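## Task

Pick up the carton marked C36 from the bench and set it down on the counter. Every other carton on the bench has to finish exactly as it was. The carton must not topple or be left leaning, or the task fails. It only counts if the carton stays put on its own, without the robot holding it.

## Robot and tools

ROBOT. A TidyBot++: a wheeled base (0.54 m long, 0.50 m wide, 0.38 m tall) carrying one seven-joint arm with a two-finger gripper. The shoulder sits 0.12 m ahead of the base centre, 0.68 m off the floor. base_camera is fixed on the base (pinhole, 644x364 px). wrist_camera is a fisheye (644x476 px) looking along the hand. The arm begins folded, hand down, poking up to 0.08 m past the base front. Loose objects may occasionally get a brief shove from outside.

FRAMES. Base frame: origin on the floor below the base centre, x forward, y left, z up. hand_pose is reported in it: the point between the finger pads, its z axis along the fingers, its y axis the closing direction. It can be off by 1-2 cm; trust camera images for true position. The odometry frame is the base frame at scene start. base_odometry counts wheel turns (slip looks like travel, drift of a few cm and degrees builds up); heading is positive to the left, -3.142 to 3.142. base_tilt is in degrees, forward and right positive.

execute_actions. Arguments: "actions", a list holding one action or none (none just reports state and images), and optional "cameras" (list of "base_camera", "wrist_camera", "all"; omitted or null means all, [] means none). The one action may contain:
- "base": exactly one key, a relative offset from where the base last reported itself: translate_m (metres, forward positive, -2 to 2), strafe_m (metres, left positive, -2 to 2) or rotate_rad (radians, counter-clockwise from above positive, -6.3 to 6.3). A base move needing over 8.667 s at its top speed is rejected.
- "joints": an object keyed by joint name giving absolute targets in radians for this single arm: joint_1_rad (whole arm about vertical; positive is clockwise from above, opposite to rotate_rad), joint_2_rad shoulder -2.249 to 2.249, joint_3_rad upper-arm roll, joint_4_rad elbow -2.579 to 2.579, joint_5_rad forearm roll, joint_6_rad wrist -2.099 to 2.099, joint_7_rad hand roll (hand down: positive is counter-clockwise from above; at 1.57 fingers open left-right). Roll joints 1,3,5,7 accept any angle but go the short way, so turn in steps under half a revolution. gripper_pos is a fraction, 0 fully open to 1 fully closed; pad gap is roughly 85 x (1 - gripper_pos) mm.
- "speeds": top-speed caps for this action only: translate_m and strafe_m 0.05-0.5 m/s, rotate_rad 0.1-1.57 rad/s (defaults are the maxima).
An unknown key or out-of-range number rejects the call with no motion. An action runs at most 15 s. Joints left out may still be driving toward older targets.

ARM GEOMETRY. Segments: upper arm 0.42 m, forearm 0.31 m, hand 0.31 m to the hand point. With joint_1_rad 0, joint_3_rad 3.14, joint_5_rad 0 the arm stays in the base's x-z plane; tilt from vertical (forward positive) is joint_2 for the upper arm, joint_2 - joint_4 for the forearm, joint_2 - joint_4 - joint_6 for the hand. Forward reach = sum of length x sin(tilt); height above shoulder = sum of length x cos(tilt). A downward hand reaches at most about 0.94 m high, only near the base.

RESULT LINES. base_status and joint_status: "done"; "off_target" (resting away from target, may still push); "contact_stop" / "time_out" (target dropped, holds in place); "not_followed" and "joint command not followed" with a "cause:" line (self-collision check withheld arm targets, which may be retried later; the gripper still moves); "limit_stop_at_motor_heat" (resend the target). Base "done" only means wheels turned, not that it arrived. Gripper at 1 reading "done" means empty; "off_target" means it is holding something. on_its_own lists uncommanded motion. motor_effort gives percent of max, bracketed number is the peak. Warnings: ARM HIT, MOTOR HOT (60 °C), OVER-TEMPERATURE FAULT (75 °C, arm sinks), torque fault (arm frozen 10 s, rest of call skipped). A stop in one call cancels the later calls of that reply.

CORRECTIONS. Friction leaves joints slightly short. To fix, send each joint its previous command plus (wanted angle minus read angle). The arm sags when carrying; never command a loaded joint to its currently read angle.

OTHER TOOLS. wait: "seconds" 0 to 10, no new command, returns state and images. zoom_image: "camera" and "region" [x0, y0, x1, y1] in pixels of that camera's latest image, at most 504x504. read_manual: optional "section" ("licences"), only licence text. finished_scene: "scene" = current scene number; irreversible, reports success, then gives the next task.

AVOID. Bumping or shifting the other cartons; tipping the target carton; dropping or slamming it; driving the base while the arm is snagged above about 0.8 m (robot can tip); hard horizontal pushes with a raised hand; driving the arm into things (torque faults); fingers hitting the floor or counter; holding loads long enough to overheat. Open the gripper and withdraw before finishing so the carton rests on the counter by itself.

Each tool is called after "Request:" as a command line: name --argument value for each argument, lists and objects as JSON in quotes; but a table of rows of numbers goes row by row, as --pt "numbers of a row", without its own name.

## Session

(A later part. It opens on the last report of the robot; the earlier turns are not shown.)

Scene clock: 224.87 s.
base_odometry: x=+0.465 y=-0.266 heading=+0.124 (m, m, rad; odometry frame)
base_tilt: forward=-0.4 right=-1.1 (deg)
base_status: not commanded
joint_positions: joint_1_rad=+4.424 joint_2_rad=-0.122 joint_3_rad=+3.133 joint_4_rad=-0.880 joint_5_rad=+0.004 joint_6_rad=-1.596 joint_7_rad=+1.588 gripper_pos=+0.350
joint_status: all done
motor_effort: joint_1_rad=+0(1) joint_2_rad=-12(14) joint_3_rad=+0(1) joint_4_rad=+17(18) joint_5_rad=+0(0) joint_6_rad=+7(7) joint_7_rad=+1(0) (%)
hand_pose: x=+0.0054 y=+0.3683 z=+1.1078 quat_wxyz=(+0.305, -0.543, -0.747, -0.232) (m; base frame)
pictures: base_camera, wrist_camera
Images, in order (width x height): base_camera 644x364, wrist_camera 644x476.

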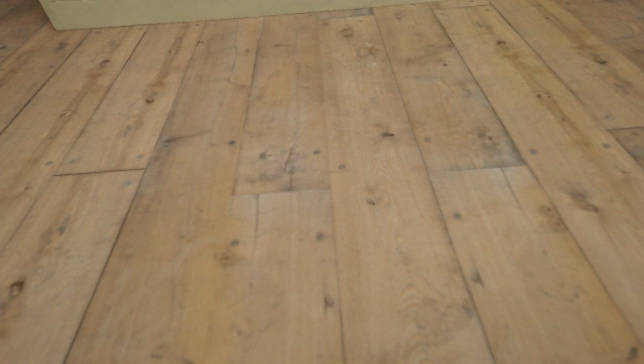

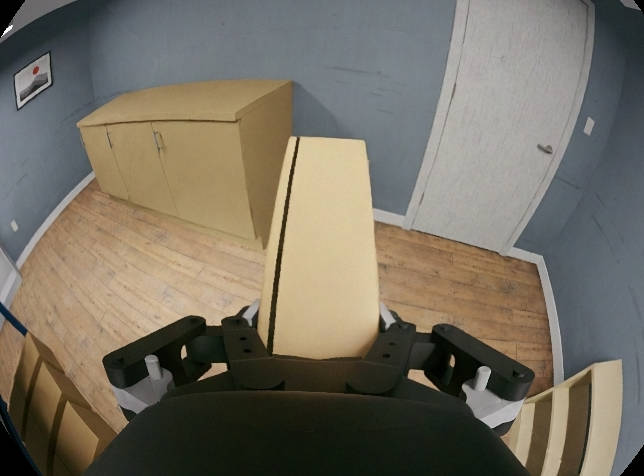

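Request:
execute_actions --actions '[{"base":{"strafe_m":0.75},"joints":{"joint_1_rad":4.72}}]' --cameras '[]'

Request:
execute_actions --actions '[{"base":{"translate_m":-1.2}}]'

Scene clock: 236.53 s.
base_odometry: x=+0.372 y=+0.479 heading=+0.124 (m, m, rad; odometry frame)
base_tilt: forward=-0.3 right=-1.0 (deg)
base_status: done
joint_positions: joint_1_rad=+4.697 joint_2_rad=-0.120 joint_3_rad=+3.133 joint_4_rad=-0.881 joint_5_rad=+0.004 joint_6_rad=-1.598 joint_7_rad=+1.588 gripper_pos=+0.350
joint_status: all done
motor_effort: joint_1_rad=+0(1) joint_2_rad=-13(16) joint_3_rad=+1(2) joint_4_rad=+18(18) joint_5_rad=+0(1) joint_6_rad=+7(8) joint_7_rad=+0(1) (%)
hand_pose: x=+0.1090 y=+0.3857 z=+1.1064 quat_wxyz=(+0.269, -0.640, -0.667, -0.270) (m; base frame)
pictures: none
No camera images: the call's "cameras" was empty. Leave "cameras" out to get every camera's image.

Scene clock: 240.30 s.
base_odometry: x=-0.819 y=+0.330 heading=+0.124 (m, m, rad; odometry frame)
base_tilt: forward=-0.3 right=-1.1 (deg)
base_status: done
joint_positions: joint_1_rad=+4.699 joint_2_rad=-0.120 joint_3_rad=+3.133 joint_4_rad=-0.881 joint_5_rad=+0.004 joint_6_rad=-1.598 joint_7_rad=+1.588 gripper_pos=+0.350
joint_status: not commanded
motor_effort: joint_1_rad=+1(0) joint_2_rad=-12(14) joint_3_rad=+0(2) joint_4_rad=+18(18) joint_5_rad=+0(1) joint_6_rad=+7(7) joint_7_rad=+0(0) (%)
hand_pose: x=+0.1098 y=+0.3857 z=+1.1064 quat_wxyz=(+0.269, -0.641, -0.666, -0.270) (m; base frame)
pictures: base_camera, wrist_camera
Images, in order (width x height): base_camera 644x364, wrist_camera 644x476.

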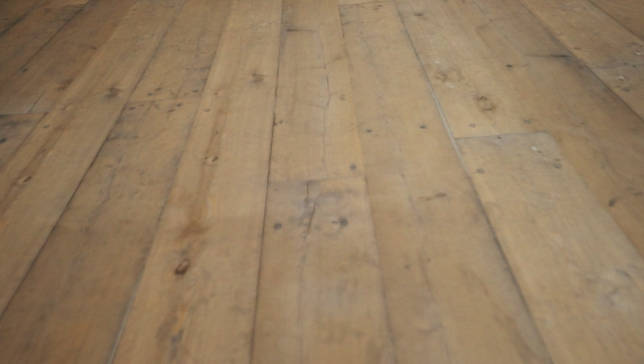

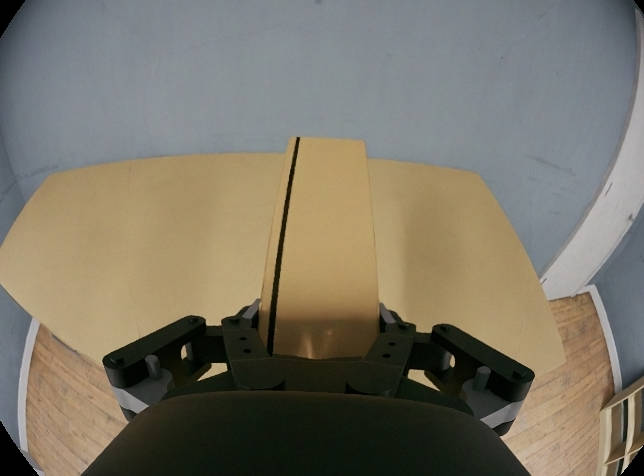

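Request:
execute_actions --actions '[{"base":{"strafe_m":0.05},"joints":{"joint_1_rad":4.735,"joint_2_rad":0.40,"joint_4_rad":-0.66,"joint_6_rad":-1.46}}]'

Scene clock: 251.70 s.
base_odometry: x=-0.826 y=+0.380 heading=+0.124 (m, m, rad; odometry frame)
base_tilt: forward=-0.4 right=-1.1 (deg)
base_status: done
joint_positions: joint_1_rad=+4.708 joint_2_rad=+0.400 joint_3_rad=+3.133 joint_4_rad=-0.689 joint_5_rad=+0.004 joint_6_rad=-1.491 joint_7_rad=+1.588 gripper_pos=+0.350
joint_status: all done
motor_effort: joint_1_rad=+0(0) joint_2_rad=-36(39) joint_3_rad=+0(1) joint_4_rad=+20(21) joint_5_rad=+0(0) joint_6_rad=+6(8) joint_7_rad=+0(0) (%)
hand_pose: x=+0.1124 y=+0.6082 z=+0.9511 quat_wxyz=(+0.195, -0.670, -0.689, -0.196) (m; base frame)
pictures: base_camera, wrist_camera
Images, in order (width x height): base_camera 644x364, wrist_camera 644x476.

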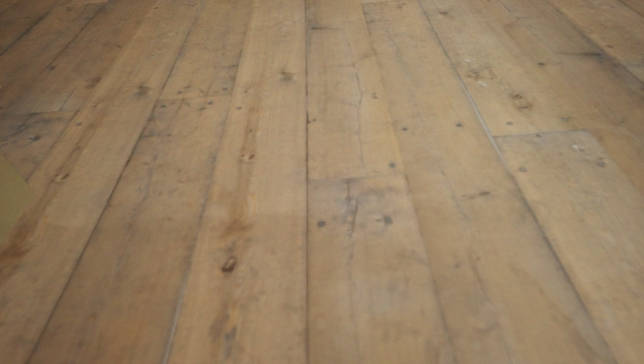

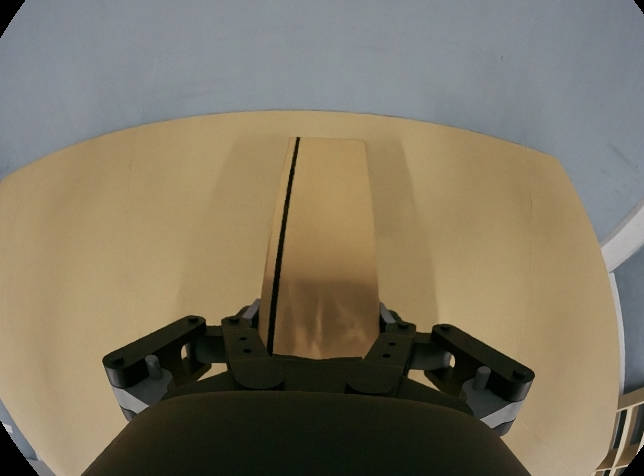

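Request:
execute_actions --actions '[{"joints":{"joint_2_rad":0.47,"joint_6_rad":-1.38}}]' --cameras '["wrist_camera"]'

Scene clock: 259.57 s.
base_odometry: x=-0.826 y=+0.380 heading=+0.124 (m, m, rad; odometry frame)
base_tilt: forward=-0.3 right=-1.1 (deg)
base_status: not commanded
joint_positions: joint_1_rad=+4.709 joint_2_rad=+0.451 joint_3_rad=+3.133 joint_4_rad=-0.675 joint_5_rad=+0.004 joint_6_rad=-1.406 joint_7_rad=+1.588 gripper_pos=+0.350
joint_status: all done
motor_effort: joint_1_rad=+0(0) joint_2_rad=-36(39) joint_3_rad=-1(0) joint_4_rad=+19(21) joint_5_rad=+0(0) joint_6_rad=+6(6) joint_7_rad=+1(1) (%)
hand_pose: x=+0.1122 y=+0.6451 z=+0.9406 quat_wxyz=(+0.212, -0.665, -0.684, -0.213) (m; base frame)
pictures: wrist_camera
Images, in order (width x height): wrist_camera 644x476.

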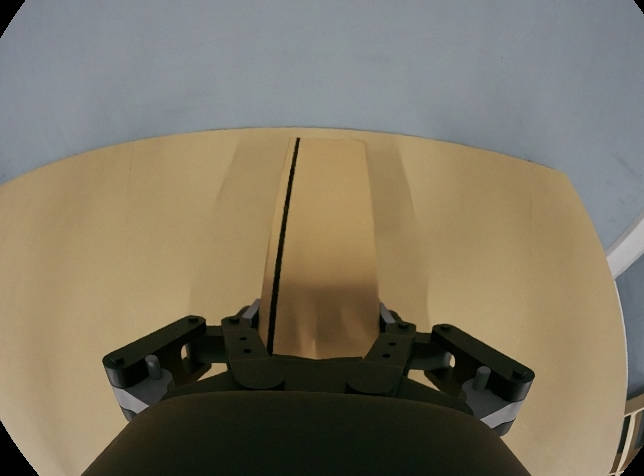

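Request:
execute_actions --actions '[{"joints":{"joint_4_rad":-0.785,"joint_6_rad":-1.32}}]' --cameras '["wrist_camera"]'

Scene clock: 264.63 s.
base_odometry: x=-0.826 y=+0.380 heading=+0.124 (m, m, rad; odometry frame)
base_tilt: forward=-0.3 right=-1.1 (deg)
base_status: not commanded
joint_positions: joint_1_rad=+4.709 joint_2_rad=+0.426 joint_3_rad=+3.133 joint_4_rad=-0.728 joint_5_rad=+0.004 joint_6_rad=-1.352 joint_7_rad=+1.588 gripper_pos=+0.350
joint_status: joint_4_rad off_target (ended at -0.728, target -0.785); the others done
motor_effort: joint_1_rad=+0(1) joint_2_rad=-26(36) joint_3_rad=+0(0) joint_4_rad=+15(20) joint_5_rad=+0(0) joint_6_rad=+6(7) joint_7_rad=+1(1) (%)
hand_pose: x=+0.1123 y=+0.6459 z=+0.9417 quat_wxyz=(+0.220, -0.663, -0.681, -0.222) (m; base frame)
pictures: wrist_camera
Images, in order (width x height): wrist_camera 644x476.

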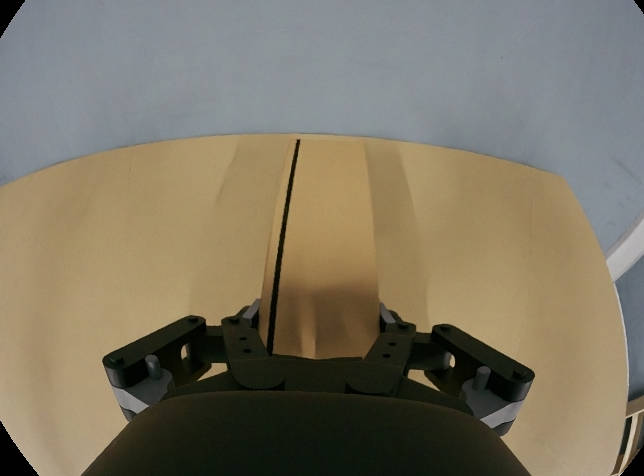

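Request:
execute_actions --actions '[{"joints":{"gripper_pos":0.0,"joint_2_rad":0.44,"joint_4_rad":-0.73,"joint_6_rad":-1.35}}]' --cameras '["wrist_camera"]'

Request:
execute_actions --actions '[{"joints":{"joint_2_rad":0.1,"joint_4_rad":-0.9,"joint_6_rad":-1.5}}]'

Scene clock: 269.27 s.
base_odometry: x=-0.826 y=+0.380 heading=+0.124 (m, m, rad; odometry frame)
base_tilt: forward=-0.4 right=-1.1 (deg)
base_status: not commanded
joint_positions: joint_1_rad=+4.709 joint_2_rad=+0.425 joint_3_rad=+3.133 joint_4_rad=-0.726 joint_5_rad=+0.004 joint_6_rad=-1.352 joint_7_rad=+1.588 gripper_pos=+0.000
joint_status: all done
motor_effort: joint_1_rad=+0(1) joint_2_rad=-37(38) joint_3_rad=+0(0) joint_4_rad=+21(21) joint_5_rad=+0(0) joint_6_rad=+6(7) joint_7_rad=+0(1) (%)
hand_pose: x=+0.1123 y=+0.6461 z=+0.9432 quat_wxyz=(+0.221, -0.662, -0.680, -0.223) (m; base frame)
pictures: wrist_camera
Images, in order (width x height): wrist_camera 644x476.

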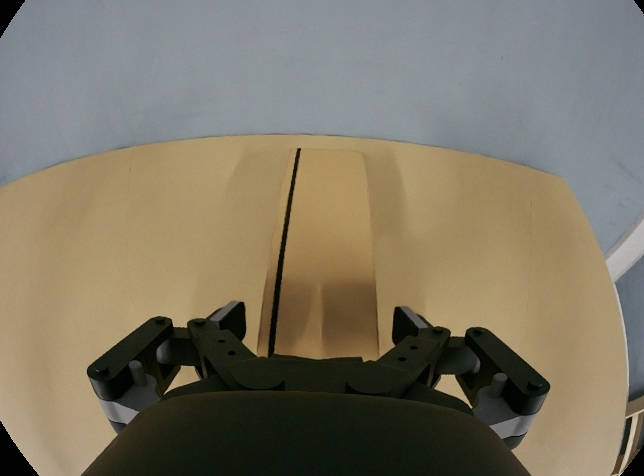

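Scene clock: 271.00 s.
base_odometry: x=-0.826 y=+0.380 heading=+0.124 (m, m, rad; odometry frame)
base_tilt: forward=-0.4 right=-1.1 (deg)
base_status: not commanded
joint_positions: joint_1_rad=+4.709 joint_2_rad=+0.096 joint_3_rad=+3.133 joint_4_rad=-0.873 joint_5_rad=+0.004 joint_6_rad=-1.471 joint_7_rad=+1.588 gripper_pos=+0.000
joint_status: all done
motor_effort: joint_1_rad=+0(1) joint_2_rad=-23(40) joint_3_rad=+0(0) joint_4_rad=+19(22) joint_5_rad=+0(0) joint_6_rad=+6(7) joint_7_rad=+1(1) (%)
hand_pose: x=+0.1130 y=+0.5001 z=+1.0409 quat_wxyz=(+0.241, -0.655, -0.673, -0.245) (m; base frame)
pictures: base_camera, wrist_camera
Images, in order (width x height): base_camera 644x364, wrist_camera 644x476.

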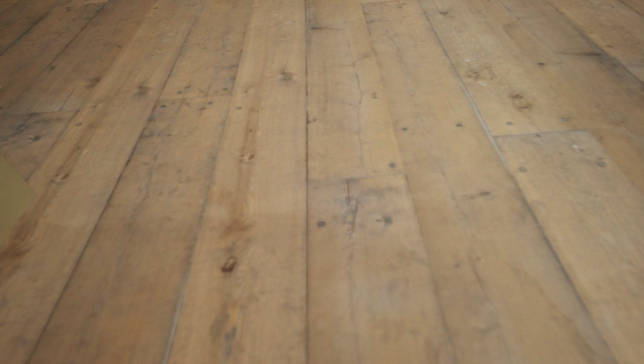

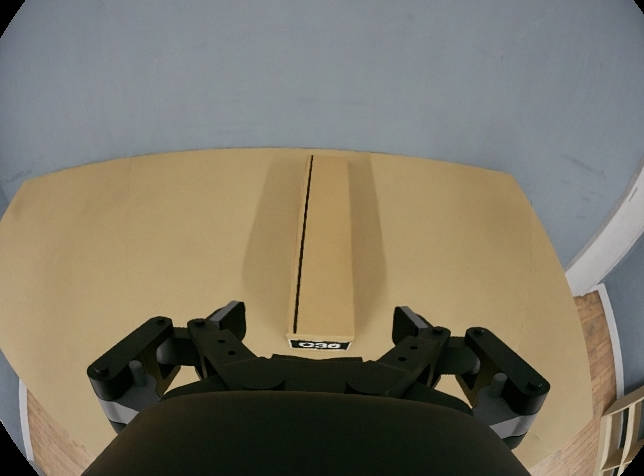

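On the counter.

Request:
finished_scene --scene 1

The scene is finished: the task was done.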